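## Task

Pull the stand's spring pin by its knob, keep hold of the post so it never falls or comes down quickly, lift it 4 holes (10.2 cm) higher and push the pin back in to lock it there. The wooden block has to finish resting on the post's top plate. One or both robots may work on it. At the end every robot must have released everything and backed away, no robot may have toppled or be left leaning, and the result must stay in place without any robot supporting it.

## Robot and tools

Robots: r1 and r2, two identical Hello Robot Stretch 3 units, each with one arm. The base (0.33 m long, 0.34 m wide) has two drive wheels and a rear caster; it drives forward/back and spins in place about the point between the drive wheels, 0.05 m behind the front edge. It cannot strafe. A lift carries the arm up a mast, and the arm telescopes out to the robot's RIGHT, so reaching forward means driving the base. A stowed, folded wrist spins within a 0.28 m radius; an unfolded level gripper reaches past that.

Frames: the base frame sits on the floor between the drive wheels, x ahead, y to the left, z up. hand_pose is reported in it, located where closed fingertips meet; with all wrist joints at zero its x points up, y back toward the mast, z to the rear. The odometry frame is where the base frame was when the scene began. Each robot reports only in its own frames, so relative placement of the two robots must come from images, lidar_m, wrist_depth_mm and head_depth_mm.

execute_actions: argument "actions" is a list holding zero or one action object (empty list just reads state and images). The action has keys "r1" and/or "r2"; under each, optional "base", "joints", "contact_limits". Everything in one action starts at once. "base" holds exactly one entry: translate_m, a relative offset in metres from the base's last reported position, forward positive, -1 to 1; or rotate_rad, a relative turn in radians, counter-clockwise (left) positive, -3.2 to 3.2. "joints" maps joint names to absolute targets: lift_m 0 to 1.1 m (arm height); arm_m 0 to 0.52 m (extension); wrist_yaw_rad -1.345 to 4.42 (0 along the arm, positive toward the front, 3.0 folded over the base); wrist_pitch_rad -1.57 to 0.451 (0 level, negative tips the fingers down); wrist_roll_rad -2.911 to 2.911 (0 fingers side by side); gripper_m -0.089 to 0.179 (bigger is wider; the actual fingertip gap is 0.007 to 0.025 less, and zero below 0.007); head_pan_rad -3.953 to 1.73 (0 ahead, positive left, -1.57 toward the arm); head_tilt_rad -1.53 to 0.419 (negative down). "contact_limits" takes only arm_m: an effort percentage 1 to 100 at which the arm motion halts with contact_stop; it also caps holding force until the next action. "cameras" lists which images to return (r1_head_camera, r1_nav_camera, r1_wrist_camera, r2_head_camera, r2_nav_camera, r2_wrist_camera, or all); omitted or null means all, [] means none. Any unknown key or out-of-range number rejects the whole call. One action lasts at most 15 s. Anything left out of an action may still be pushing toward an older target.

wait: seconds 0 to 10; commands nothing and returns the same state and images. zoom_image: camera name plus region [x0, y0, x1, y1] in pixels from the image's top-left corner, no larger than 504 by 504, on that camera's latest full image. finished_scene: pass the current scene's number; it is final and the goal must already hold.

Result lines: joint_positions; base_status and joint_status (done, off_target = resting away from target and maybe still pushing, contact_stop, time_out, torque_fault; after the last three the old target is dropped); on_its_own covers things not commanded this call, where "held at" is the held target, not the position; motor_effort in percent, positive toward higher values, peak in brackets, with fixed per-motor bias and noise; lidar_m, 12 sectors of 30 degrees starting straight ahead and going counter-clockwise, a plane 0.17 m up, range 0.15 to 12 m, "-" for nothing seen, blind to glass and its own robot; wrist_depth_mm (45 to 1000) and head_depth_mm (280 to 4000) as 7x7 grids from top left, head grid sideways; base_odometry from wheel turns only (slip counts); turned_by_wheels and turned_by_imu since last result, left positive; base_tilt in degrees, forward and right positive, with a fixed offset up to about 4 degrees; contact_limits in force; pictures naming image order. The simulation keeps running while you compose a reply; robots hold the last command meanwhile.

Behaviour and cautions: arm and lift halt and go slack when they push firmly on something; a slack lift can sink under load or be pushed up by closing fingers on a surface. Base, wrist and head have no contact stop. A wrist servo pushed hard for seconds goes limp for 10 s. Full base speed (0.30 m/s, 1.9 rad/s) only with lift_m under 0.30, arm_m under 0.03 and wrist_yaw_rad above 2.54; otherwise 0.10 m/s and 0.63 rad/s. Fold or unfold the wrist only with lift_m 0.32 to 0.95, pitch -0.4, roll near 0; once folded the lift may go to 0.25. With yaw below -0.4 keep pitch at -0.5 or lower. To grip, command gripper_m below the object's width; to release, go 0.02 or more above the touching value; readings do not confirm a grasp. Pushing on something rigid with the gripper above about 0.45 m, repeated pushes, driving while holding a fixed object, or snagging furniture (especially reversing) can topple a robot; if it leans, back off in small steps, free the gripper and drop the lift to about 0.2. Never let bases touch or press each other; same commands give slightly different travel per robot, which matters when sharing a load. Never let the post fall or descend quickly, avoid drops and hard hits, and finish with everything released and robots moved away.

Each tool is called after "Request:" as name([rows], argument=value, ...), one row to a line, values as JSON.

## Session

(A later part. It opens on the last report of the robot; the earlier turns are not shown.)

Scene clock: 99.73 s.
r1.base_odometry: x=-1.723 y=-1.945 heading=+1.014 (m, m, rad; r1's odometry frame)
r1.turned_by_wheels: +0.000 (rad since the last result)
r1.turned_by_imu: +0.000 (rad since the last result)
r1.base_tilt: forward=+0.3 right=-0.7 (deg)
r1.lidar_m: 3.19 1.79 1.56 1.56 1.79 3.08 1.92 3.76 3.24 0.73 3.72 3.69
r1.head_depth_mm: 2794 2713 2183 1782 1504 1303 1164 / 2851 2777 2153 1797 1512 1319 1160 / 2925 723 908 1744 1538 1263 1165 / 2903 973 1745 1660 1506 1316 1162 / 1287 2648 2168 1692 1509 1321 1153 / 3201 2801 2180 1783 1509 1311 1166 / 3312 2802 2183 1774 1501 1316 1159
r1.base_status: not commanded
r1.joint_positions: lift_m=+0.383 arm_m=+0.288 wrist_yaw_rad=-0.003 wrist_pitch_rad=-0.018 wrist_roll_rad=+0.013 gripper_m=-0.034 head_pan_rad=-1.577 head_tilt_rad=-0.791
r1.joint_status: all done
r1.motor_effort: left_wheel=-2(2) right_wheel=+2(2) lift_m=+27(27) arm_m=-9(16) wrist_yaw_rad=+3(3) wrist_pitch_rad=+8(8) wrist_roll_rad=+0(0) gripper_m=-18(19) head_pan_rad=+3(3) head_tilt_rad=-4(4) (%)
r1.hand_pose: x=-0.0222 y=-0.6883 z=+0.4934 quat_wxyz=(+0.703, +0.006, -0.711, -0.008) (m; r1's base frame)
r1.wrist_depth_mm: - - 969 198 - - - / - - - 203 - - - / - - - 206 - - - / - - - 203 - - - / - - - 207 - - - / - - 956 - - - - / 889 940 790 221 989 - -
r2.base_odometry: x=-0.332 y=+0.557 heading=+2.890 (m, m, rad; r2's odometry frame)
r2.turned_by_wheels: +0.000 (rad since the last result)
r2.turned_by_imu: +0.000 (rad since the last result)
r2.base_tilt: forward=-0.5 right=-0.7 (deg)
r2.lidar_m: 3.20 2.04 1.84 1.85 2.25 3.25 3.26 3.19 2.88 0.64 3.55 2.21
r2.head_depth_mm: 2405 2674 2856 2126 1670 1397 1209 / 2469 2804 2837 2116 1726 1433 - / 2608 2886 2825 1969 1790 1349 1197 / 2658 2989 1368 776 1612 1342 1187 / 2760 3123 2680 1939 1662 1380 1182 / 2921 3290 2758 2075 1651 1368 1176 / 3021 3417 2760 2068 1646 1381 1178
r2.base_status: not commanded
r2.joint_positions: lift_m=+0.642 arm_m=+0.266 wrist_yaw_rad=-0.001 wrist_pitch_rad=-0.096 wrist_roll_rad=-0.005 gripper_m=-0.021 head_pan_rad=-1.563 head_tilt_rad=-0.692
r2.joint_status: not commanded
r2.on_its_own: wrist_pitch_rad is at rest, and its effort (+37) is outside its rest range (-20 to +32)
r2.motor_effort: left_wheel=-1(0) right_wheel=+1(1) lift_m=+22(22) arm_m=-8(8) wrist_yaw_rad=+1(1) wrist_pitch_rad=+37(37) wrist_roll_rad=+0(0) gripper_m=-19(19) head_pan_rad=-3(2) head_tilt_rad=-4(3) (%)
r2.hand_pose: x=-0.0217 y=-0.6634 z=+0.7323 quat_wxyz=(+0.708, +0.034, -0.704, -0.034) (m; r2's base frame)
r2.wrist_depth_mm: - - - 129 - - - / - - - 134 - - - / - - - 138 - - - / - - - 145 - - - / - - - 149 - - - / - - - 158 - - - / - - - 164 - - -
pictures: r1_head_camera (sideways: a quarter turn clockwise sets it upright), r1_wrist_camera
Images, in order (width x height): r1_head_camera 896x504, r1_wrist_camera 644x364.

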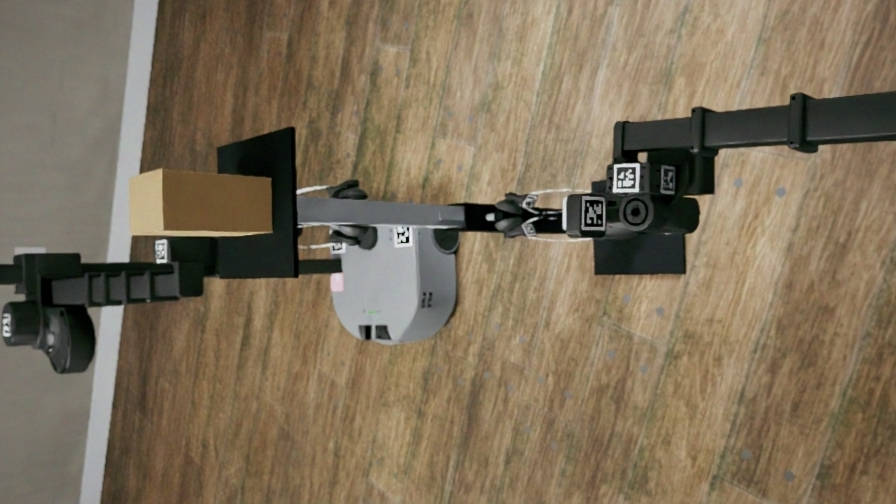

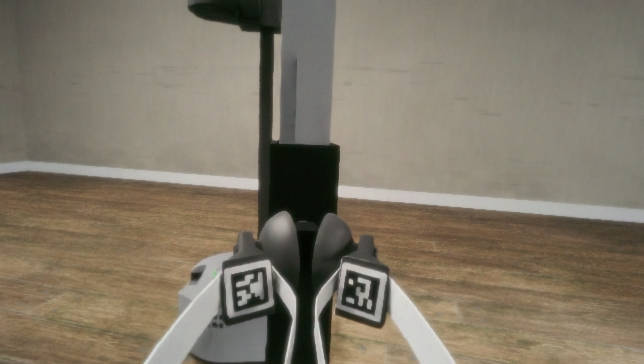

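Request:
execute_actions([
  {"r1":{"joints":{"gripper_m":0.045,"arm_m":0.304,"lift_m":0.387}},"r2":{"joints":{"lift_m":0.65}}},
], cameras=[])

Request:
execute_actions([
  {"r1":{"joints":{"gripper_m":-0.045}}},
], cameras=["r1_wrist_camera"])

Request:
execute_actions([
  {"r1":{"joints":{"arm_m":0.29}}},
], cameras=["r1_wrist_camera","r1_head_camera"])

Scene clock: 106.60 s.
r1.base_odometry: x=-1.723 y=-1.945 heading=+1.014 (m, m, rad; r1's odometry frame)
r1.turned_by_wheels: +0.000 (rad since the last result)
r1.turned_by_imu: +0.001 (rad since the last result)
r1.base_tilt: forward=+0.4 right=-0.6 (deg)
r1.lidar_m: 3.22 1.80 1.56 1.56 1.79 3.08 1.92 3.80 3.24 0.73 3.73 3.68
r1.head_depth_mm: 2780 2771 2152 1787 1497 1324 1162 / 2859 2739 2163 1798 1498 1311 1162 / 2894 721 1984 1728 1537 1266 1157 / 2884 952 1739 1656 1508 1318 1168 / 1285 2660 2156 1697 1510 1316 1164 / 3216 2763 2164 1784 1520 1310 1163 / 3293 2759 2167 1771 1510 1314 1167
r1.base_status: not commanded
r1.joint_positions: lift_m=+0.387 arm_m=+0.304 wrist_yaw_rad=-0.003 wrist_pitch_rad=-0.025 wrist_roll_rad=+0.013 gripper_m=+0.045 head_pan_rad=-1.577 head_tilt_rad=-0.791
r1.joint_status: all done
r1.motor_effort: left_wheel=-2(3) right_wheel=+2(5) lift_m=+43(46) arm_m=+6(21) wrist_yaw_rad=+1(3) wrist_pitch_rad=+11(15) wrist_roll_rad=+0(0) gripper_m=+0(81) head_pan_rad=+3(3) head_tilt_rad=-5(4) (%)
r1.hand_pose: x=-0.0222 y=-0.7041 z=+0.4950 quat_wxyz=(+0.703, +0.008, -0.711, -0.010) (m; r1's base frame)
r1.wrist_depth_mm: - - - 182 - - - / - - - 188 - - - / - - - 191 - - - / - - - 188 - - - / - - - 190 - - - / - - - 199 - - - / 897 912 792 206 944 - 985
r2.base_odometry: x=-0.332 y=+0.557 heading=+2.890 (m, m, rad; r2's odometry frame)
r2.turned_by_wheels: +0.000 (rad since the last result)
r2.turned_by_imu: +0.000 (rad since the last result)
r2.base_tilt: forward=-0.5 right=-0.7 (deg)
r2.lidar_m: 3.19 2.03 1.84 1.85 2.26 3.25 3.26 3.19 2.87 0.64 3.54 2.21
r2.head_depth_mm: 2429 2699 2853 2130 1688 1394 1218 / 2515 2777 2858 2124 1728 - - / 2574 2900 2819 1948 1786 1362 1182 / 2659 2951 1353 777 1606 1335 1178 / 2785 3144 2693 1958 1662 1380 1178 / 2887 3275 2788 2104 1658 1376 1177 / 3022 3396 2779 2069 1658 1371 1177
r2.base_status: not commanded
r2.joint_positions: lift_m=+0.649 arm_m=+0.266 wrist_yaw_rad=-0.001 wrist_pitch_rad=-0.115 wrist_roll_rad=-0.005 gripper_m=-0.021 head_pan_rad=-1.563 head_tilt_rad=-0.692
r2.joint_status: all done
r2.on_its_own: wrist_pitch_rad is at rest, and its effort (+44) is outside its rest range (-20 to +32)
r2.motor_effort: left_wheel=-1(1) right_wheel=+1(1) lift_m=+33(35) arm_m=-8(8) wrist_yaw_rad=+0(1) wrist_pitch_rad=+44(45) wrist_roll_rad=+0(0) gripper_m=-19(19) head_pan_rad=-2(2) head_tilt_rad=-4(2) (%)
r2.hand_pose: x=-0.0217 y=-0.6624 z=+0.7347 quat_wxyz=(+0.708, +0.041, -0.704, -0.041) (m; r2's base frame)
r2.wrist_depth_mm: - - - 128 - - - / - - - 134 - - - / - - - 139 - - - / - - - 146 - - - / - - - 151 - - - / - - - 158 - - - / - - - 168 - - -
pictures: none
No camera images: the call's "cameras" was empty. Leave "cameras" out to get every camera's image.

Scene clock: 108.00 s.
r1.base_odometry: x=-1.723 y=-1.945 heading=+1.014 (m, m, rad; r1's odometry frame)
r1.turned_by_wheels: +0.000 (rad since the last result)
r1.turned_by_imu: +0.000 (rad since the last result)
r1.base_tilt: forward=+0.3 right=-0.7 (deg)
r1.lidar_m: 3.22 1.80 1.56 1.56 1.80 3.09 1.92 3.77 3.25 0.73 3.71 3.70
r1.head_depth_mm: 2725 2754 2162 1761 1519 1314 1167 / 2816 2738 2158 1784 1515 1325 1162 / 2936 721 1966 1739 1550 1266 1162 / 2885 958 1738 1672 1505 1313 1162 / 1280 2660 2169 1699 1517 1313 1158 / 3169 2767 2168 1795 1518 1318 1161 / 3231 2780 2180 1788 1514 1319 1166
r1.base_status: not commanded
r1.joint_positions: lift_m=+0.387 arm_m=+0.304 wrist_yaw_rad=-0.003 wrist_pitch_rad=-0.023 wrist_roll_rad=+0.013 gripper_m=-0.044 head_pan_rad=-1.577 head_tilt_rad=-0.791
r1.joint_status: all done
r1.motor_effort: left_wheel=-2(2) right_wheel=+3(2) lift_m=+44(44) arm_m=+0(6) wrist_yaw_rad=+1(3) wrist_pitch_rad=+10(11) wrist_roll_rad=+1(0) gripper_m=-23(99) head_pan_rad=+2(3) head_tilt_rad=-5(4) (%)
r1.hand_pose: x=-0.0222 y=-0.7045 z=+0.4954 quat_wxyz=(+0.703, +0.007, -0.711, -0.010) (m; r1's base frame)
r1.wrist_depth_mm: - - - 182 - - - / - - - 187 - - - / - - - 190 - - - / - - - 187 - - - / - - - 190 - - - / - - - 177 - - - / 901 932 774 531 968 988 -
r2.base_odometry: x=-0.332 y=+0.557 heading=+2.890 (m, m, rad; r2's odometry frame)
r2.turned_by_wheels: +0.000 (rad since the last result)
r2.turned_by_imu: +0.000 (rad since the last result)
r2.base_tilt: forward=-0.5 right=-0.8 (deg)
r2.lidar_m: 3.19 2.03 1.84 1.85 2.26 3.25 3.28 3.19 2.88 0.64 3.53 2.20
r2.head_depth_mm: 2436 2679 2821 2102 1687 1398 1220 / 2504 2772 2845 2128 1733 - - / 2587 2906 2862 1957 1773 1362 1192 / 2671 2949 1354 775 1630 1346 1186 / 2796 3150 2660 1941 1670 1384 1182 / 2865 3320 2786 2080 1665 1383 1181 / 3050 3446 2808 2068 1652 1380 1179
r2.base_status: not commanded
r2.joint_positions: lift_m=+0.649 arm_m=+0.266 wrist_yaw_rad=-0.001 wrist_pitch_rad=-0.115 wrist_roll_rad=-0.005 gripper_m=-0.021 head_pan_rad=-1.563 head_tilt_rad=-0.692
r2.joint_status: not commanded
r2.on_its_own: wrist_pitch_rad is at rest, and its effort (+44) is outside its rest range (-20 to +32)
r2.motor_effort: left_wheel=-1(1) right_wheel=+0(1) lift_m=+33(33) arm_m=-8(8) wrist_yaw_rad=+0(0) wrist_pitch_rad=+44(44) wrist_roll_rad=+0(0) gripper_m=-20(19) head_pan_rad=-3(4) head_tilt_rad=-3(3) (%)
r2.hand_pose: x=-0.0217 y=-0.6624 z=+0.7347 quat_wxyz=(+0.708, +0.041, -0.704, -0.041) (m; r2's base frame)
r2.wrist_depth_mm: - - - 128 - - - / - - - 133 - - - / - - - 139 - - - / - - - 146 - - - / - - - 151 - - - / - - - 158 - - - / - - - 167 - - -
pictures: r1_wrist_camera
Images, in order (width x height): r1_wrist_camera 644x364.

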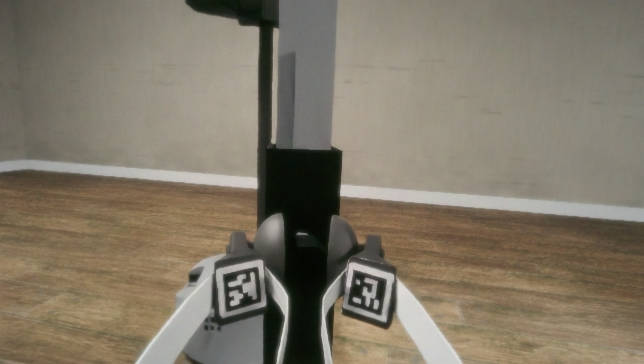

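Scene clock: 108.93 s.
r1.base_odometry: x=-1.723 y=-1.945 heading=+1.014 (m, m, rad; r1's odometry frame)
r1.turned_by_wheels: +0.000 (rad since the last result)
r1.turned_by_imu: +0.000 (rad since the last result)
r1.base_tilt: forward=+0.6 right=-0.6 (deg)
r1.lidar_m: 3.22 1.80 1.56 1.56 1.79 3.08 1.93 3.79 3.25 0.73 3.74 3.70
r1.head_depth_mm: 2778 2804 2176 1798 1501 1320 1160 / 2860 2784 2190 1759 1515 1311 1166 / 2938 724 1984 1726 1541 1270 1161 / 2884 960 1737 1663 1504 1321 1162 / 1278 2691 2195 1695 1514 1316 1164 / 3196 2781 2168 1793 1515 1303 1161 / 3292 2767 2155 1787 1508 1312 1161
r1.base_status: not commanded
r1.joint_positions: lift_m=+0.387 arm_m=+0.291 wrist_yaw_rad=-0.003 wrist_pitch_rad=-0.020 wrist_roll_rad=+0.013 gripper_m=-0.041 head_pan_rad=-1.577 head_tilt_rad=-0.791
r1.joint_status: all done
r1.on_its_own: gripper_m is held at -0.039, not at your -0.045, by its stall guard, which is still easing
r1.motor_effort: left_wheel=-2(2) right_wheel=+2(3) lift_m=+43(45) arm_m=-10(14) wrist_yaw_rad=+2(3) wrist_pitch_rad=+9(10) wrist_roll_rad=+0(0) gripper_m=-1(23) head_pan_rad=+3(3) head_tilt_rad=-4(4) (%)
r1.hand_pose: x=-0.0222 y=-0.6913 z=+0.4961 quat_wxyz=(+0.703, +0.006, -0.711, -0.009) (m; r1's base frame)
r1.wrist_depth_mm: - - 983 195 - - - / - - - 199 - - - / - - - 204 - - - / - - - 201 - - - / - - - 205 - - - / - - - 211 - - - / 882 931 770 219 971 - 999
r2.base_odometry: x=-0.332 y=+0.557 heading=+2.890 (m, m, rad; r2's odometry frame)
r2.turned_by_wheels: +0.000 (rad since the last result)
r2.turned_by_imu: +0.000 (rad since the last result)
r2.base_tilt: forward=-0.5 right=-0.7 (deg)
r2.lidar_m: 3.20 2.03 1.84 1.85 2.26 3.25 3.27 3.19 2.87 0.64 3.55 2.21
r2.head_depth_mm: 2435 2653 2844 2121 1686 1402 1215 / 2531 2798 2879 2117 1730 - - / 2613 2890 2827 1970 1789 1367 1187 / 2683 2948 1351 774 1625 1341 1182 / 2775 3130 2661 1951 1665 1379 1182 / 2851 3276 2796 2086 1657 1376 1185 / 3023 3415 2806 2073 1669 1380 1176
r2.base_status: not commanded
r2.joint_positions: lift_m=+0.649 arm_m=+0.266 wrist_yaw_rad=-0.001 wrist_pitch_rad=-0.115 wrist_roll_rad=-0.005 gripper_m=-0.021 head_pan_rad=-1.563 head_tilt_rad=-0.692
r2.joint_status: not commanded
r2.on_its_own: wrist_pitch_rad is at rest, and its effort (+44) is outside its rest range (-20 to +32)
r2.motor_effort: left_wheel=-1(1) right_wheel=+0(0) lift_m=+33(33) arm_m=-8(8) wrist_yaw_rad=+0(1) wrist_pitch_rad=+44(44) wrist_roll_rad=+0(0) gripper_m=-19(20) head_pan_rad=-4(2) head_tilt_rad=-4(3) (%)
r2.hand_pose: x=-0.0217 y=-0.6624 z=+0.7347 quat_wxyz=(+0.708, +0.041, -0.704, -0.041) (m; r2's base frame)
r2.wrist_depth_mm: - - - 128 - - - / - - - 133 - - - / - - - 139 - - - / - - - 145 - - - / - - - 150 - - - / - - - 158 - - - / - - - 167 - - -
pictures: r1_head_camera (sideways: a quarter turn clockwise sets it upright), r1_wrist_camera
Images, in order (width x height): r1_head_camera 896x504, r1_wrist_camera 644x364.

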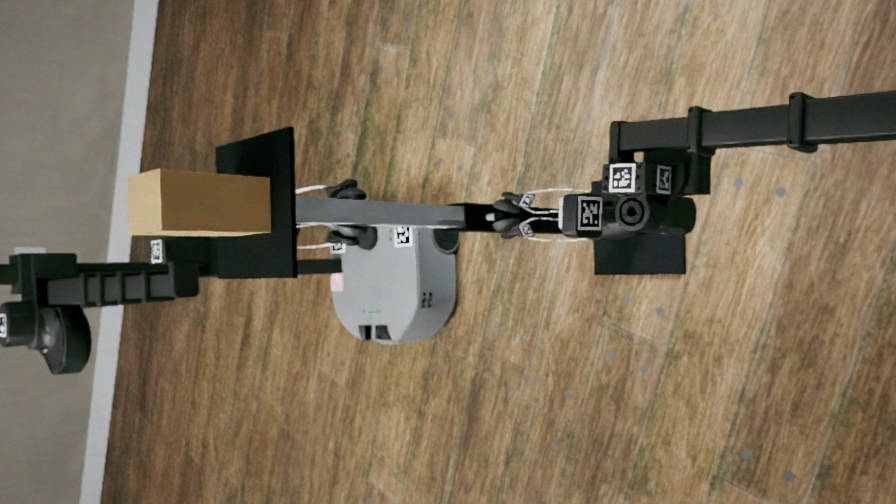

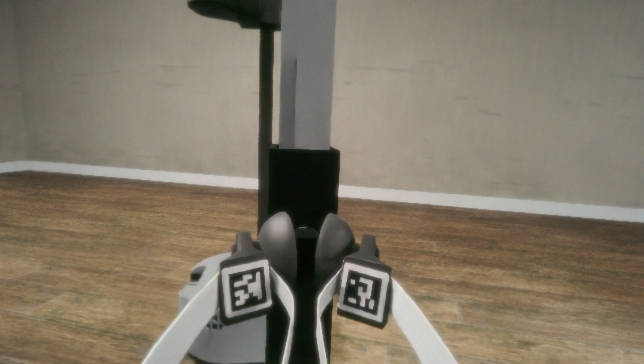

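Request:
execute_actions([
  {"r1":{"joints":{"gripper_m":0.045,"arm_m":0.305,"wrist_pitch_rad":0.01}},"r2":{"joints":{"lift_m":0.6445}}},
], cameras=[])

Request:
execute_actions([
  {"r1":{"joints":{"gripper_m":-0.033}}},
], cameras=["r1_wrist_camera"])

Request:
execute_actions([
  {"r1":{"joints":{"arm_m":0.292}}},
], cameras=["r1_wrist_camera","r1_head_camera"])

Request:
zoom_image(camera="r1_head_camera", region=[430,160,590,270])

Scene clock: 114.40 s.
r1.base_odometry: x=-1.723 y=-1.945 heading=+1.014 (m, m, rad; r1's odometry frame)
r1.turned_by_wheels: +0.000 (rad since the last result)
r1.turned_by_imu: +0.001 (rad since the last result)
r1.base_tilt: forward=+0.3 right=-0.4 (deg)
r1.lidar_m: 3.22 1.80 1.56 1.56 1.80 3.10 1.92 3.79 3.22 0.73 3.73 3.70
r1.head_depth_mm: 2742 2744 2168 1787 1513 1317 1162 / 2842 2770 2157 1801 1516 1317 1172 / 2886 721 1979 1738 1555 1271 1161 / 2915 971 1738 1668 1514 1310 1161 / 1283 2688 2174 1697 1524 1313 1161 / 3133 2737 2174 1780 1516 1320 1161 / 3269 2777 2168 1784 1513 1318 1163
r1.base_status: not commanded
r1.joint_positions: lift_m=+0.387 arm_m=+0.305 wrist_yaw_rad=-0.003 wrist_pitch_rad=-0.015 wrist_roll_rad=+0.013 gripper_m=+0.045 head_pan_rad=-1.577 head_tilt_rad=-0.791
r1.joint_status: all done
r1.motor_effort: left_wheel=-2(3) right_wheel=+2(5) lift_m=+43(43) arm_m=+7(21) wrist_yaw_rad=+3(2) wrist_pitch_rad=+11(14) wrist_roll_rad=+0(1) gripper_m=+0(79) head_pan_rad=+3(3) head_tilt_rad=-4(5) (%)
r1.hand_pose: x=-0.0222 y=-0.7054 z=+0.4976 quat_wxyz=(+0.703, +0.004, -0.712, -0.006) (m; r1's base frame)
r1.wrist_depth_mm: - - 968 182 - - - / - - - 187 - - - / - - - 191 - - - / - - - 187 - - - / - - - 191 - - - / - - - 196 - - - / 895 892 783 202 944 - -
r2.base_odometry: x=-0.332 y=+0.557 heading=+2.890 (m, m, rad; r2's odometry frame)
r2.turned_by_wheels: +0.000 (rad since the last result)
r2.turned_by_imu: +0.000 (rad since the last result)
r2.base_tilt: forward=-0.6 right=-0.8 (deg)
r2.lidar_m: 3.19 2.04 1.84 1.85 2.26 3.25 3.28 3.19 2.87 0.64 3.56 2.21
r2.head_depth_mm: 2447 2678 2855 2131 1679 1393 1217 / 2483 2787 2848 2123 1730 1430 - / 2584 2930 2833 1947 1779 1351 1190 / 2652 2943 1350 778 1618 1352 1189 / 2801 3158 2692 1936 1672 1381 1187 / 2906 3267 2787 2082 1653 1384 1177 / 2981 3407 2775 2082 1655 1372 1179
r2.base_status: not commanded
r2.joint_positions: lift_m=+0.645 arm_m=+0.266 wrist_yaw_rad=-0.001 wrist_pitch_rad=-0.099 wrist_roll_rad=-0.005 gripper_m=-0.021 head_pan_rad=-1.563 head_tilt_rad=-0.692
r2.joint_status: all done
r2.on_its_own: wrist_pitch_rad is at rest, and its effort (+38) is outside its rest range (-20 to +32)
r2.motor_effort: left_wheel=-1(1) right_wheel=+1(1) lift_m=+22(29) arm_m=-8(8) wrist_yaw_rad=+0(0) wrist_pitch_rad=+38(44) wrist_roll_rad=+0(0) gripper_m=-19(19) head_pan_rad=-2(2) head_tilt_rad=-4(4) (%)
r2.hand_pose: x=-0.0217 y=-0.6632 z=+0.7339 quat_wxyz=(+0.708, +0.035, -0.704, -0.036) (m; r2's base frame)
r2.wrist_depth_mm: - - - 129 - - - / - - - 134 - - - / - - - 139 - - - / - - - 145 - - - / - - - 150 - - - / - - - 157 - - - / - - - 167 - - -
pictures: none
No camera images: the call's "cameras" was empty. Leave "cameras" out to get every camera's image.

Scene clock: 115.67 s.
r1.base_odometry: x=-1.723 y=-1.945 heading=+1.014 (m, m, rad; r1's odometry frame)
r1.turned_by_wheels: +0.000 (rad since the last result)
r1.turned_by_imu: +0.000 (rad since the last result)
r1.base_tilt: forward=+0.3 right=-0.6 (deg)
r1.lidar_m: 3.20 1.80 1.56 1.56 1.80 3.10 1.92 3.79 3.24 0.73 3.73 3.69
r1.head_depth_mm: 2792 2738 2166 1770 1505 1312 1162 / 2827 2785 2189 1779 1502 1322 1163 / 2929 724 1962 1728 1540 1280 1160 / 2877 965 1737 1673 1507 1317 1160 / 1279 2670 2164 1675 1520 1317 1158 / 3154 2797 2162 1785 1523 1309 1160 / 3312 2764 2152 1800 1505 1317 1167
r1.base_status: not commanded
r1.joint_positions: lift_m=+0.387 arm_m=+0.305 wrist_yaw_rad=-0.003 wrist_pitch_rad=-0.012 wrist_roll_rad=+0.013 gripper_m=-0.032 head_pan_rad=-1.577 head_tilt_rad=-0.791
r1.joint_status: all done
r1.motor_effort: left_wheel=-2(2) right_wheel=+3(2) lift_m=+44(44) arm_m=+1(7) wrist_yaw_rad=+3(1) wrist_pitch_rad=+10(11) wrist_roll_rad=+1(0) gripper_m=-19(95) head_pan_rad=+3(3) head_tilt_rad=-3(4) (%)
r1.hand_pose: x=-0.0222 y=-0.7058 z=+0.4982 quat_wxyz=(+0.703, +0.004, -0.712, -0.006) (m; r1's base frame)
r1.wrist_depth_mm: - - 964 182 - - - / - - - 186 - - - / - - - 191 - - - / - - - 187 - - - / - - - 190 - - - / - - - 156 - - - / 921 919 759 203 967 971 -
r2.base_odometry: x=-0.332 y=+0.557 heading=+2.890 (m, m, rad; r2's odometry frame)
r2.turned_by_wheels: +0.000 (rad since the last result)
r2.turned_by_imu: +0.000 (rad since the last result)
r2.base_tilt: forward=-0.5 right=-0.8 (deg)
r2.lidar_m: 3.18 2.03 1.84 1.85 2.26 3.26 3.28 3.20 2.87 0.64 3.57 2.21
r2.head_depth_mm: 2415 2682 2834 2123 1701 1399 1218 / 2512 2805 2852 2116 1741 1442 - / 2609 2892 2842 1970 1778 1351 1186 / 2662 2988 1351 777 1633 1344 1182 / 2795 3168 2695 1938 1663 1382 1184 / 2886 3304 2784 2080 1669 1380 1183 / 3013 3456 2780 2088 1653 1378 1174
r2.base_status: not commanded
r2.joint_positions: lift_m=+0.645 arm_m=+0.266 wrist_yaw_rad=-0.001 wrist_pitch_rad=-0.099 wrist_roll_rad=-0.005 gripper_m=-0.021 head_pan_rad=-1.563 head_tilt_rad=-0.692
r2.joint_status: not commanded
r2.on_its_own: wrist_pitch_rad is at rest, and its effort (+38) is outside its rest range (-20 to +32)
r2.motor_effort: left_wheel=-1(1) right_wheel=+1(1) lift_m=+21(21) arm_m=-8(8) wrist_yaw_rad=+0(1) wrist_pitch_rad=+38(38) wrist_roll_rad=+0(0) gripper_m=-20(19) head_pan_rad=-3(3) head_tilt_rad=-4(4) (%)
r2.hand_pose: x=-0.0217 y=-0.6632 z=+0.7339 quat_wxyz=(+0.708, +0.035, -0.704, -0.036) (m; r2's base frame)
r2.wrist_depth_mm: - - - 129 - - - / - - - 134 - - - / - - - 139 - - - / - - - 146 - - - / - - - 150 - - - / - - - 157 - - - / - - - 165 - - -
pictures: r1_wrist_camera
Images, in order (width x height): r1_wrist_camera 644x364.

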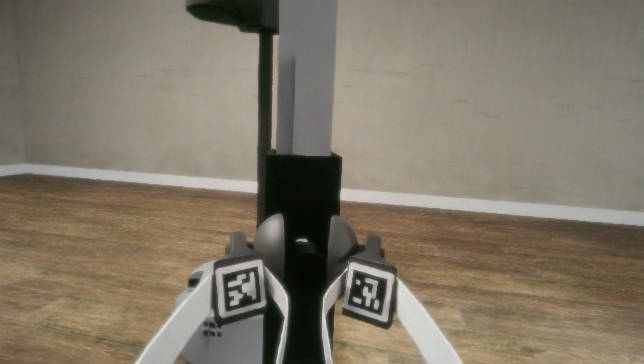

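Scene clock: 116.57 s.
r1.base_odometry: x=-1.723 y=-1.945 heading=+1.014 (m, m, rad; r1's odometry frame)
r1.turned_by_wheels: +0.000 (rad since the last result)
r1.turned_by_imu: +0.000 (rad since the last result)
r1.base_tilt: forward=+0.5 right=-0.5 (deg)
r1.lidar_m: 3.24 1.80 1.56 1.56 1.80 3.09 1.92 3.79 3.24 0.73 3.72 3.69
r1.head_depth_mm: 2801 2773 2158 1777 1511 1308 1163 / 2832 2782 2172 1768 1520 1312 1155 / 2974 723 1991 1752 1547 1274 1158 / 2899 967 1745 1670 1515 1314 1162 / 1283 2682 2173 1691 1513 1328 1157 / 3182 2761 2181 1774 1516 1312 1163 / 3273 2784 2188 1776 1519 1311 1165
r1.base_status: not commanded
r1.joint_positions: lift_m=+0.387 arm_m=+0.293 wrist_yaw_rad=-0.003 wrist_pitch_rad=-0.009 wrist_roll_rad=+0.013 gripper_m=-0.032 head_pan_rad=-1.577 head_tilt_rad=-0.791
r1.joint_status: all done
r1.motor_effort: left_wheel=-2(2) right_wheel=+3(3) lift_m=+45(44) arm_m=-10(12) wrist_yaw_rad=+3(1) wrist_pitch_rad=+8(9) wrist_roll_rad=+0(0) gripper_m=-18(18) head_pan_rad=+3(3) head_tilt_rad=-4(4) (%)
r1.hand_pose: x=-0.0222 y=-0.6936 z=+0.4991 quat_wxyz=(+0.703, +0.002, -0.712, -0.004) (m; r1's base frame)
r1.wrist_depth_mm: - - 937 193 - - - / - - - 197 - - - / - - - 202 - - - / - - - 200 - - - / - - - 202 - - - / - - - 190 - - - / 903 951 781 214 - - 1000
r2.base_odometry: x=-0.332 y=+0.557 heading=+2.890 (m, m, rad; r2's odometry frame)
r2.turned_by_wheels: +0.000 (rad since the last result)
r2.turned_by_imu: +0.000 (rad since the last result)
r2.base_tilt: forward=-0.4 right=-0.8 (deg)
r2.lidar_m: 3.18 2.04 1.84 1.85 2.25 3.26 3.29 3.19 2.87 0.64 3.54 2.21
r2.head_depth_mm: 2415 2677 2840 2122 1682 1396 1214 / 2524 2783 2869 2117 1723 1429 - / 2603 2900 2848 1958 1788 1343 1188 / 2694 2997 1354 778 1616 1343 1183 / 2789 3155 2686 1938 1667 1384 1183 / 2917 3312 2790 2082 1664 1377 1176 / 3038 3438 2778 2078 1653 1375 1180
r2.base_status: not commanded
r2.joint_positions: lift_m=+0.645 arm_m=+0.266 wrist_yaw_rad=-0.001 wrist_pitch_rad=-0.099 wrist_roll_rad=-0.005 gripper_m=-0.021 head_pan_rad=-1.563 head_tilt_rad=-0.692
r2.joint_status: not commanded
r2.on_its_own: wrist_pitch_rad is at rest, and its effort (+38) is outside its rest range (-20 to +32)
r2.motor_effort: left_wheel=-1(1) right_wheel=+1(1) lift_m=+22(22) arm_m=-8(8) wrist_yaw_rad=+1(0) wrist_pitch_rad=+38(38) wrist_roll_rad=+0(0) gripper_m=-20(19) head_pan_rad=-2(3) head_tilt_rad=-4(3) (%)
r2.hand_pose: x=-0.0217 y=-0.6632 z=+0.7339 quat_wxyz=(+0.708, +0.035, -0.704, -0.036) (m; r2's base frame)
r2.wrist_depth_mm: - - - 129 - - - / - - - 134 - - - / - - - 139 - - - / - - - 146 - - - / - - - 150 - - - / - - - 157 - - - / - - - 166 - - -
pictures: r1_head_camera (sideways: a quarter turn clockwise sets it upright), r1_wrist_camera
Images, in order (width x height): r1_head_camera 896x504, r1_wrist_camera 644x364.

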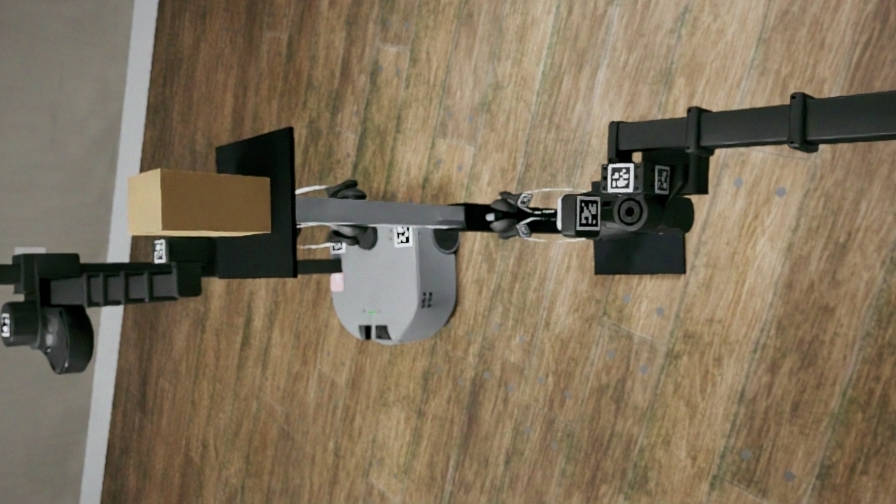

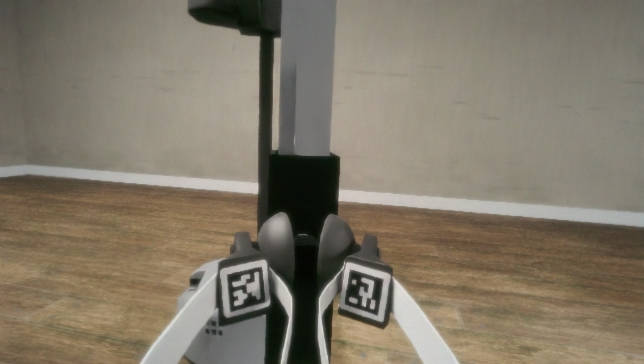

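Region (430, 160, 590, 270) of r1_head_camera's 896x504 image, scaled by 3.150, with more detail than that image has; it fills the top 346 rows of this view, and the rest is white.

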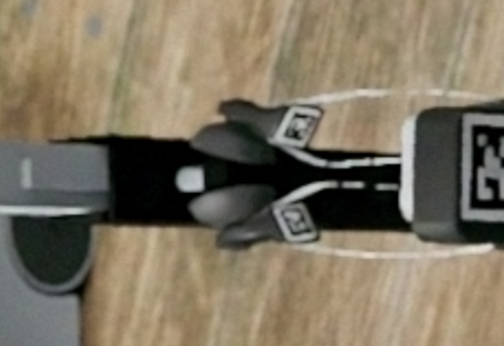

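Request:
execute_actions([
  {"r1":{"joints":{"gripper_m":0.05,"arm_m":0.26}},"r2":{"joints":{"lift_m":0.643}}},
], cameras=[])

Request:
execute_actions([
  {"r1":{"joints":{"wrist_pitch_rad":-0.7,"lift_m":0.545,"arm_m":0.3}}},
], cameras=["r1_wrist_camera"])

Scene clock: 125.83 s.
r1.base_odometry: x=-1.723 y=-1.945 heading=+1.014 (m, m, rad; r1's odometry frame)
r1.turned_by_wheels: +0.000 (rad since the last result)
r1.turned_by_imu: +0.001 (rad since the last result)
r1.base_tilt: forward=+0.6 right=-0.6 (deg)
r1.lidar_m: 3.20 1.80 1.56 1.56 1.80 3.08 1.92 3.81 3.24 0.73 3.74 3.68
r1.head_depth_mm: 2759 2741 2156 1793 1511 1306 1158 / 2855 2728 2181 1798 1506 1309 1158 / 2912 721 1992 1736 1514 1271 1152 / 2862 964 1748 1679 1517 1299 1164 / 1285 2659 2182 1687 1516 1314 1170 / 3179 2786 2185 1796 1517 1320 1164 / 3301 2782 2185 1760 1515 1317 1164
r1.base_status: not commanded
r1.joint_positions: lift_m=+0.387 arm_m=+0.260 wrist_yaw_rad=-0.002 wrist_pitch_rad=-0.009 wrist_roll_rad=+0.013 gripper_m=+0.050 head_pan_rad=-1.577 head_tilt_rad=-0.791
r1.joint_status: all done
r1.motor_effort: left_wheel=-2(2) right_wheel=+1(2) lift_m=+44(44) arm_m=-7(8) wrist_yaw_rad=+3(2) wrist_pitch_rad=+8(8) wrist_roll_rad=+0(0) gripper_m=+1(81) head_pan_rad=+3(3) head_tilt_rad=-4(4) (%)
r1.hand_pose: x=-0.0220 y=-0.6614 z=+0.4991 quat_wxyz=(+0.703, +0.003, -0.712, -0.004) (m; r1's base frame)
r1.wrist_depth_mm: - - 992 - - - - / - - - - - - - / - - - - - - - / - - - 233 - - - / - - - 235 - - - / - - - 244 - - - / 907 949 824 251 948 - -
r2.base_odometry: x=-0.332 y=+0.557 heading=+2.890 (m, m, rad; r2's odometry frame)
r2.turned_by_wheels: +0.000 (rad since the last result)
r2.turned_by_imu: +0.000 (rad since the last result)
r2.base_tilt: forward=-0.5 right=-0.8 (deg)
r2.lidar_m: 3.19 2.03 1.84 1.85 2.26 3.25 3.27 3.20 2.88 0.64 3.55 2.20
r2.head_depth_mm: 2410 2668 2831 2129 1691 1403 1207 / 2528 2770 2868 2122 1729 1432 - / 2586 2904 2802 1958 1780 1347 1184 / 2681 3000 1355 779 1623 1344 1182 / 2763 3123 2677 1944 1667 1382 1181 / 2901 3297 2808 2087 1664 1378 1181 / 3023 3436 2754 2069 1656 1368 1176
r2.base_status: not commanded
r2.joint_positions: lift_m=+0.643 arm_m=+0.266 wrist_yaw_rad=-0.001 wrist_pitch_rad=-0.097 wrist_roll_rad=-0.005 gripper_m=-0.021 head_pan_rad=-1.563 head_tilt_rad=-0.692
r2.joint_status: all done
r2.on_its_own: wrist_pitch_rad is at rest, and its effort (+37) is outside its rest range (-20 to +32)
r2.motor_effort: left_wheel=-1(1) right_wheel=+1(1) lift_m=+22(23) arm_m=-8(8) wrist_yaw_rad=+1(0) wrist_pitch_rad=+37(38) wrist_roll_rad=+0(0) gripper_m=-19(19) head_pan_rad=-3(2) head_tilt_rad=-4(3) (%)
r2.hand_pose: x=-0.0217 y=-0.6633 z=+0.7329 quat_wxyz=(+0.708, +0.034, -0.704, -0.035) (m; r2's base frame)
r2.wrist_depth_mm: - - - 129 - - - / - - - 134 - - - / - - - 139 - - - / - - - 146 - - - / - - - 150 - - - / - - - 158 - - - / - - - 165 - - -
pictures: none
No camera images: the call's "cameras" was empty. Leave "cameras" out to get every camera's image.

Scene clock: 128.10 s.
r1.base_odometry: x=-1.723 y=-1.945 heading=+1.014 (m, m, rad; r1's odometry frame)
r1.turned_by_wheels: +0.000 (rad since the last result)
r1.turned_by_imu: +0.000 (rad since the last result)
r1.base_tilt: forward=+0.5 right=-0.6 (deg)
r1.lidar_m: 3.23 1.80 1.56 1.56 1.79 3.09 1.93 3.78 3.24 0.73 3.73 3.70
r1.head_depth_mm: 2768 2766 2180 1777 1516 1317 1159 / 2883 2736 2158 1787 1539 1348 1161 / 2898 722 1981 1743 - 1307 1166 / 2857 970 1745 1681 1505 1317 1168 / 1287 2684 2174 1710 1517 1314 1165 / 3191 2753 2179 1782 1519 1317 1157 / 3276 2751 2159 1794 1501 1313 1167
r1.base_status: not commanded
r1.joint_positions: lift_m=+0.545 arm_m=+0.300 wrist_yaw_rad=-0.002 wrist_pitch_rad=-0.712 wrist_roll_rad=+0.013 gripper_m=+0.050 head_pan_rad=-1.577 head_tilt_rad=-0.791
r1.joint_status: all done
r1.motor_effort: left_wheel=-2(2) right_wheel=+1(1) lift_m=+44(45) arm_m=+6(10) wrist_yaw_rad=+3(2) wrist_pitch_rad=+5(7) wrist_roll_rad=+0(0) gripper_m=+0(0) head_pan_rad=+3(3) head_tilt_rad=-4(4) (%)
r1.hand_pose: x=-0.0220 y=-0.6228 z=+0.4978 quat_wxyz=(+0.658, +0.244, -0.667, -0.249) (m; r1's base frame)
r1.wrist_depth_mm: - - - 204 - - - / - - 927 220 - - - / 929 955 943 245 - - - / 824 843 887 308 920 946 973 / 746 749 783 382 792 806 847 / 664 661 - 675 731 722 744 / 605 618 606 606 623 649 659
r2.base_odometry: x=-0.332 y=+0.557 heading=+2.890 (m, m, rad; r2's odometry frame)
r2.turned_by_wheels: +0.000 (rad since the last result)
r2.turned_by_imu: +0.000 (rad since the last result)
r2.base_tilt: forward=-0.5 right=-0.9 (deg)
r2.lidar_m: 3.19 2.03 1.84 1.85 2.26 3.24 3.28 3.20 2.88 0.64 3.54 2.20
r2.head_depth_mm: 2430 2637 2854 2136 1687 1397 1202 / 2493 2764 2869 2121 1737 1438 - / 2591 2902 2803 1941 1791 1349 1185 / 2706 1477 1049 777 1622 1341 1181 / 2802 3095 2830 1942 1664 1386 1185 / 2907 3280 2775 2074 1657 1381 1177 / 3040 3488 2759 2063 1653 1378 1172
r2.base_status: not commanded
r2.joint_positions: lift_m=+0.643 arm_m=+0.266 wrist_yaw_rad=-0.001 wrist_pitch_rad=-0.097 wrist_roll_rad=-0.005 gripper_m=-0.021 head_pan_rad=-1.563 head_tilt_rad=-0.692
r2.joint_status: not commanded
r2.on_its_own: wrist_pitch_rad is at rest, and its effort (+37) is outside its rest range (-20 to +32)
r2.motor_effort: left_wheel=+0(2) right_wheel=+1(1) lift_m=+22(22) arm_m=-8(8) wrist_yaw_rad=+1(0) wrist_pitch_rad=+37(37) wrist_roll_rad=+0(0) gripper_m=-19(19) head_pan_rad=-3(3) head_tilt_rad=-2(3) (%)
r2.hand_pose: x=-0.0217 y=-0.6633 z=+0.7329 quat_wxyz=(+0.708, +0.034, -0.704, -0.035) (m; r2's base frame)
r2.wrist_depth_mm: - - - 129 - - - / - - - 134 - - - / - - - 139 - - - / - - - 145 - - - / - - - 150 - - - / - - - 157 - - - / - - - 166 - - -
pictures: r1_wrist_camera
Images, in order (width x height): r1_wrist_camera 644x364.

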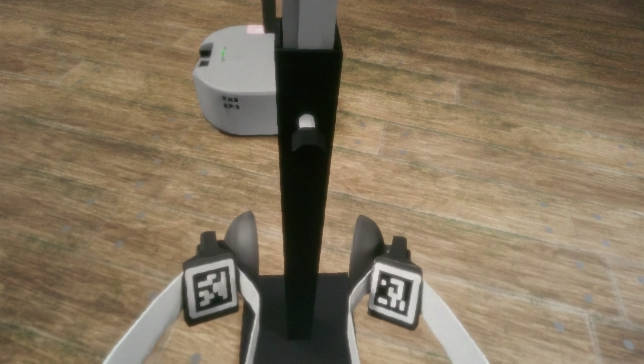

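The post is floating now (effort constant). Good view too.

Request:
execute_actions([
  {"r1":{"joints":{"lift_m":0.537,"arm_m":0.383}}},
], cameras=["r1_wrist_camera"])

Request:
execute_actions([
  {"r1":{"joints":{"gripper_m":-0.033}}},
], cameras=["r1_wrist_camera"])

Request:
execute_actions([
  {"r1":{"joints":{"arm_m":0.371}}},
], cameras=["r1_wrist_camera"])

Scene clock: 133.23 s.
r1.base_odometry: x=-1.723 y=-1.945 heading=+1.014 (m, m, rad; r1's odometry frame)
r1.turned_by_wheels: +0.000 (rad since the last result)
r1.turned_by_imu: +0.001 (rad since the last result)
r1.base_tilt: forward=+0.5 right=-0.6 (deg)
r1.lidar_m: 3.21 1.80 1.56 1.56 1.80 3.12 1.93 3.79 3.23 0.73 3.74 3.70
r1.head_depth_mm: 2789 2755 2167 1762 1503 1315 1163 / 2868 2729 2164 1827 1506 - 1156 / 2961 723 1966 1817 1464 1315 1159 / 2818 971 1744 1704 1485 1314 1160 / 1283 2643 2145 1696 1504 1313 1167 / 3213 2775 2175 1775 1518 1309 1159 / 3279 2733 2173 1775 1512 1324 1166
r1.base_status: not commanded
r1.joint_positions: lift_m=+0.537 arm_m=+0.383 wrist_yaw_rad=-0.002 wrist_pitch_rad=-0.712 wrist_roll_rad=+0.013 gripper_m=+0.050 head_pan_rad=-1.577 head_tilt_rad=-0.791
r1.joint_status: all done
r1.motor_effort: left_wheel=-2(2) right_wheel=+1(2) lift_m=+27(39) arm_m=+6(9) wrist_yaw_rad=+3(2) wrist_pitch_rad=+5(5) wrist_roll_rad=+0(0) gripper_m=-1(0) head_pan_rad=+3(3) head_tilt_rad=-4(4) (%)
r1.hand_pose: x=-0.0220 y=-0.7057 z=+0.4903 quat_wxyz=(+0.658, +0.244, -0.667, -0.249) (m; r1's base frame)
r1.wrist_depth_mm: - - - 113 - - - / - - 861 130 - - - / 957 1000 809 146 - - - / 814 821 855 167 905 897 945 / 716 739 762 181 775 805 831 / 650 678 - 264 714 722 732 / 601 600 599 492 622 643 653
r2.base_odometry: x=-0.332 y=+0.557 heading=+2.890 (m, m, rad; r2's odometry frame)
r2.turned_by_wheels: +0.000 (rad since the last result)
r2.turned_by_imu: +0.001 (rad since the last result)
r2.base_tilt: forward=-0.5 right=-0.8 (deg)
r2.lidar_m: 3.18 2.03 1.84 1.85 2.26 3.26 3.28 3.22 2.87 0.64 3.55 2.21
r2.head_depth_mm: 2437 2656 2847 2125 1673 1406 1208 / 2514 2800 2857 2111 1738 1433 - / 2599 2864 2852 1974 1787 1351 1180 / 2663 1480 1062 778 1628 1344 1189 / 2761 3099 2802 1951 1666 1385 1181 / 2886 3287 2794 2081 1660 1376 1176 / 2989 3409 2797 2061 1656 1371 1181
r2.base_status: not commanded
r2.joint_positions: lift_m=+0.643 arm_m=+0.266 wrist_yaw_rad=-0.001 wrist_pitch_rad=-0.097 wrist_roll_rad=-0.005 gripper_m=-0.021 head_pan_rad=-1.563 head_tilt_rad=-0.692
r2.joint_status: not commanded
r2.on_its_own: wrist_pitch_rad is at rest, and its effort (+37) is outside its rest range (-20 to +32)
r2.motor_effort: left_wheel=-1(1) right_wheel=+1(1) lift_m=+22(22) arm_m=-8(8) wrist_yaw_rad=+0(0) wrist_pitch_rad=+37(37) wrist_roll_rad=+0(0) gripper_m=-19(20) head_pan_rad=-2(2) head_tilt_rad=-4(4) (%)
r2.hand_pose: x=-0.0217 y=-0.6633 z=+0.7329 quat_wxyz=(+0.708, +0.034, -0.704, -0.035) (m; r2's base frame)
r2.wrist_depth_mm: - - - 129 - - - / - - - 134 - - - / - - - 139 - - - / - - - 145 - - - / - - - 150 - - - / - - - 157 - - - / - - - 166 - - -
pictures: r1_wrist_camera
Images, in order (width x height): r1_wrist_camera 644x364.

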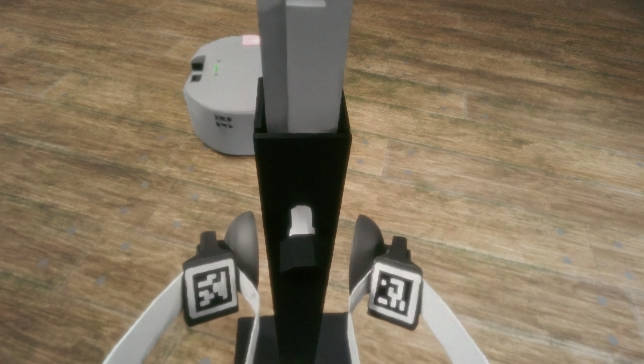

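Scene clock: 134.53 s.
r1.base_odometry: x=-1.723 y=-1.945 heading=+1.014 (m, m, rad; r1's odometry frame)
r1.turned_by_wheels: +0.000 (rad since the last result)
r1.turned_by_imu: +0.000 (rad since the last result)
r1.base_tilt: forward=+0.4 right=-0.6 (deg)
r1.lidar_m: 3.22 1.80 1.56 1.56 1.79 3.09 1.92 3.79 3.24 0.73 3.73 3.69
r1.head_depth_mm: 2775 2801 2155 1774 1512 1310 1155 / 2847 2745 2187 1817 1513 - 1161 / 2892 722 1969 1838 1464 1310 1170 / 2881 970 1739 1680 1479 1303 1158 / 1274 2684 2177 1696 1516 1312 1162 / 3161 2772 2178 1771 1509 1319 1165 / 3320 2789 2177 1781 1520 1321 1165
r1.base_status: not commanded
r1.joint_positions: lift_m=+0.537 arm_m=+0.383 wrist_yaw_rad=-0.001 wrist_pitch_rad=-0.710 wrist_roll_rad=+0.013 gripper_m=-0.032 head_pan_rad=-1.577 head_tilt_rad=-0.791
r1.joint_status: all done
r1.motor_effort: left_wheel=-2(2) right_wheel=+0(1) lift_m=+32(32) arm_m=+0(7) wrist_yaw_rad=+2(0) wrist_pitch_rad=+4(5) wrist_roll_rad=+1(0) gripper_m=-20(97) head_pan_rad=+3(3) head_tilt_rad=-4(5) (%)
r1.hand_pose: x=-0.0218 y=-0.7065 z=+0.4905 quat_wxyz=(+0.659, +0.244, -0.667, -0.248) (m; r1's base frame)
r1.wrist_depth_mm: - - - 112 - - - / - - 857 130 - - - / 921 947 830 144 - - - / 816 804 868 165 875 934 958 / 735 743 779 173 774 789 799 / 654 657 - 158 713 721 717 / 587 608 599 588 631 647 654
r2.base_odometry: x=-0.332 y=+0.557 heading=+2.890 (m, m, rad; r2's odometry frame)
r2.turned_by_wheels: +0.000 (rad since the last result)
r2.turned_by_imu: +0.000 (rad since the last result)
r2.base_tilt: forward=-0.5 right=-0.8 (deg)
r2.lidar_m: 3.19 2.03 1.84 1.85 2.26 3.24 3.27 3.20 2.88 0.64 3.54 2.21
r2.head_depth_mm: 2422 2674 2847 2122 1697 1394 1205 / 2531 2778 2857 2117 1731 1427 - / 2583 2886 2844 1968 1775 1346 1186 / 2658 1471 1067 778 1616 1344 1185 / 2786 3097 2829 1946 1657 1384 1181 / 2884 3256 2814 2094 1658 1380 1178 / 3016 3446 2781 2069 1654 1377 1181
r2.base_status: not commanded
r2.joint_positions: lift_m=+0.643 arm_m=+0.266 wrist_yaw_rad=-0.001 wrist_pitch_rad=-0.097 wrist_roll_rad=-0.005 gripper_m=-0.021 head_pan_rad=-1.563 head_tilt_rad=-0.692
r2.joint_status: not commanded
r2.on_its_own: wrist_pitch_rad is at rest, and its effort (+37) is outside its rest range (-20 to +32)
r2.motor_effort: left_wheel=-1(1) right_wheel=+1(0) lift_m=+22(21) arm_m=-8(8) wrist_yaw_rad=+1(0) wrist_pitch_rad=+37(37) wrist_roll_rad=+0(0) gripper_m=-19(19) head_pan_rad=-2(2) head_tilt_rad=-5(5) (%)
r2.hand_pose: x=-0.0217 y=-0.6633 z=+0.7329 quat_wxyz=(+0.708, +0.034, -0.704, -0.035) (m; r2's base frame)
r2.wrist_depth_mm: - - - 129 - - - / - - - 134 - - - / - - - 139 - - - / - - - 145 - - - / - - - 150 - - - / - - - 157 - - - / - - - 166 - - -
pictures: r1_wrist_camera
Images, in order (width x height): r1_wrist_camera 644x364.

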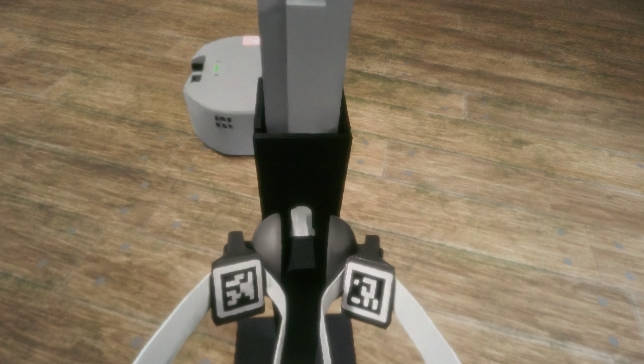

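Scene clock: 135.40 s.
r1.base_odometry: x=-1.723 y=-1.945 heading=+1.015 (m, m, rad; r1's odometry frame)
r1.turned_by_wheels: +0.000 (rad since the last result)
r1.turned_by_imu: +0.000 (rad since the last result)
r1.base_tilt: forward=+0.4 right=-0.6 (deg)
r1.lidar_m: 3.23 1.80 1.56 1.56 1.80 3.08 1.93 3.77 3.25 0.73 3.72 3.70
r1.head_depth_mm: 2808 2754 2150 1778 1510 1314 1154 / 2883 2741 2153 1834 1492 - 1168 / 2919 722 901 1818 1450 1306 1161 / 2926 964 1753 1702 1489 1318 1167 / 1286 2676 2185 1704 1507 1319 1161 / 3164 2782 2167 1795 1519 1320 1162 / 3272 2758 2181 1783 1513 1317 1162
r1.base_status: not commanded
r1.joint_positions: lift_m=+0.537 arm_m=+0.372 wrist_yaw_rad=-0.001 wrist_pitch_rad=-0.687 wrist_roll_rad=+0.013 gripper_m=-0.032 head_pan_rad=-1.577 head_tilt_rad=-0.791
r1.joint_status: all done
r1.motor_effort: left_wheel=-1(1) right_wheel=+0(1) lift_m=+33(33) arm_m=-12(14) wrist_yaw_rad=+0(2) wrist_pitch_rad=-7(7) wrist_roll_rad=+0(1) gripper_m=-19(19) head_pan_rad=+3(3) head_tilt_rad=-4(5) (%)
r1.hand_pose: x=-0.0218 y=-0.6995 z=+0.4946 quat_wxyz=(+0.661, +0.236, -0.670, -0.241) (m; r1's base frame)
r1.wrist_depth_mm: - - - 121 - - - / - - 876 139 - - - / 985 993 818 155 - - - / 844 888 876 177 926 946 974 / 740 750 788 174 826 840 834 / 658 688 - 258 715 730 738 / 602 612 615 608 638 646 648
r2.base_odometry: x=-0.332 y=+0.557 heading=+2.890 (m, m, rad; r2's odometry frame)
r2.turned_by_wheels: +0.000 (rad since the last result)
r2.turned_by_imu: +0.000 (rad since the last result)
r2.base_tilt: forward=-0.6 right=-0.8 (deg)
r2.lidar_m: 3.19 2.03 1.84 1.85 2.26 3.24 3.29 3.21 2.88 0.64 3.57 2.21
r2.head_depth_mm: 2421 2656 2826 2127 1681 1396 1209 / 2529 2754 2859 2125 1735 1430 - / 2591 2901 2837 1981 1784 1353 1189 / 2675 1474 1066 776 1611 1347 1189 / 2787 3133 2803 1957 1663 1379 1188 / 2891 3251 2796 2083 1666 1381 1176 / 3028 3458 2765 2071 1650 1373 1174
r2.base_status: not commanded
r2.joint_positions: lift_m=+0.643 arm_m=+0.266 wrist_yaw_rad=-0.001 wrist_pitch_rad=-0.097 wrist_roll_rad=-0.005 gripper_m=-0.021 head_pan_rad=-1.563 head_tilt_rad=-0.692
r2.joint_status: not commanded
r2.on_its_own: wrist_pitch_rad is at rest, and its effort (+37) is outside its rest range (-20 to +32)
r2.motor_effort: left_wheel=-1(1) right_wheel=+1(1) lift_m=+22(22) arm_m=-8(8) wrist_yaw_rad=+0(1) wrist_pitch_rad=+37(37) wrist_roll_rad=+0(0) gripper_m=-20(19) head_pan_rad=-3(2) head_tilt_rad=-4(4) (%)
r2.hand_pose: x=-0.0217 y=-0.6633 z=+0.7329 quat_wxyz=(+0.708, +0.034, -0.704, -0.035) (m; r2's base frame)
r2.wrist_depth_mm: - - - 129 - - - / - - - 134 - - - / - - - 139 - - - / - - - 145 - - - / - - - 150 - - - / - - - 157 - - - / - - - 166 - - -
pictures: r1_wrist_camera
Images, in order (width x height): r1_wrist_camera 644x364.

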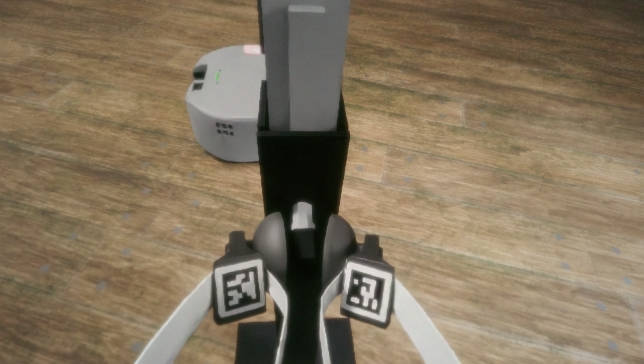

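Request:
execute_actions([
  {"r1":{"joints":{"arm_m":0.362,"lift_m":0.531}}},
], cameras=["r1_wrist_camera"])

Scene clock: 138.73 s.
r1.base_odometry: x=-1.723 y=-1.945 heading=+1.015 (m, m, rad; r1's odometry frame)
r1.turned_by_wheels: +0.000 (rad since the last result)
r1.turned_by_imu: +0.000 (rad since the last result)
r1.base_tilt: forward=+0.5 right=-0.8 (deg)
r1.lidar_m: 3.21 1.80 1.56 1.56 1.80 3.09 1.93 3.79 3.23 0.73 3.72 3.69
r1.head_depth_mm: 2796 2760 2147 1773 1514 1319 1160 / 2825 2800 2147 1780 1505 1344 1159 / 2943 719 1974 1840 1439 1311 1165 / 2900 963 1745 1705 1500 1315 1166 / 1289 2669 2157 1710 1506 1303 1160 / 3160 2785 2194 1783 1510 1315 1161 / 3273 2756 2177 1770 1511 1313 1166
r1.base_status: not commanded
r1.joint_positions: lift_m=+0.531 arm_m=+0.363 wrist_yaw_rad=-0.001 wrist_pitch_rad=-0.659 wrist_roll_rad=+0.013 gripper_m=-0.032 head_pan_rad=-1.577 head_tilt_rad=-0.791
r1.joint_status: all done
r1.motor_effort: left_wheel=-1(1) right_wheel=+0(0) lift_m=+26(28) arm_m=-12(13) wrist_yaw_rad=+1(0) wrist_pitch_rad=-20(21) wrist_roll_rad=+0(0) gripper_m=-20(18) head_pan_rad=+3(3) head_tilt_rad=-5(4) (%)
r1.hand_pose: x=-0.0218 y=-0.6956 z=+0.4941 quat_wxyz=(+0.665, +0.227, -0.673, -0.231) (m; r1's base frame)
r1.wrist_depth_mm: - - - 129 - - - / - - 965 146 - - - / - - 826 160 - - - / 869 874 896 184 932 994 - / 764 758 823 169 815 847 843 / 658 678 - 259 733 749 768 / 619 620 618 490 650 652 665
r2.base_odometry: x=-0.332 y=+0.557 heading=+2.890 (m, m, rad; r2's odometry frame)
r2.turned_by_wheels: +0.000 (rad since the last result)
r2.turned_by_imu: +0.000 (rad since the last result)
r2.base_tilt: forward=-0.5 right=-0.8 (deg)
r2.lidar_m: 3.19 2.03 1.84 1.85 2.26 3.25 3.26 3.19 2.87 0.64 3.54 2.21
r2.head_depth_mm: 2418 2671 2844 2142 1688 1396 1202 / 2522 2791 2839 2127 1717 1431 - / 2591 2920 2810 1952 1779 1341 1196 / 2660 1484 1072 775 1617 1345 1188 / 2779 3117 2785 1938 1667 1389 1181 / 2878 3293 2844 2089 1656 1386 1182 / 3012 3435 2781 2069 1651 1377 1177
r2.base_status: not commanded
r2.joint_positions: lift_m=+0.643 arm_m=+0.266 wrist_yaw_rad=-0.001 wrist_pitch_rad=-0.097 wrist_roll_rad=-0.005 gripper_m=-0.021 head_pan_rad=-1.563 head_tilt_rad=-0.692
r2.joint_status: not commanded
r2.on_its_own: wrist_pitch_rad is at rest, and its effort (+37) is outside its rest range (-20 to +32)
r2.motor_effort: left_wheel=-1(1) right_wheel=+1(1) lift_m=+22(21) arm_m=-8(8) wrist_yaw_rad=+1(0) wrist_pitch_rad=+37(37) wrist_roll_rad=+0(0) gripper_m=-20(19) head_pan_rad=-3(3) head_tilt_rad=-4(3) (%)
r2.hand_pose: x=-0.0217 y=-0.6633 z=+0.7329 quat_wxyz=(+0.708, +0.034, -0.704, -0.035) (m; r2's base frame)
r2.wrist_depth_mm: - - - 129 - - - / - - - 134 - - - / - - - 138 - - - / - - - 146 - - - / - - - 150 - - - / - - - 157 - - - / - - - 165 - - -
pictures: r1_wrist_camera
Images, in order (width x height): r1_wrist_camera 644x364.

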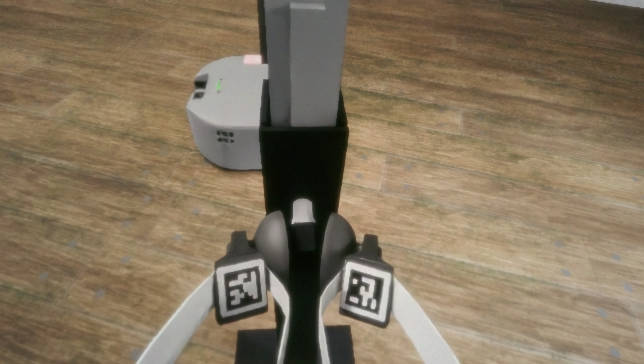

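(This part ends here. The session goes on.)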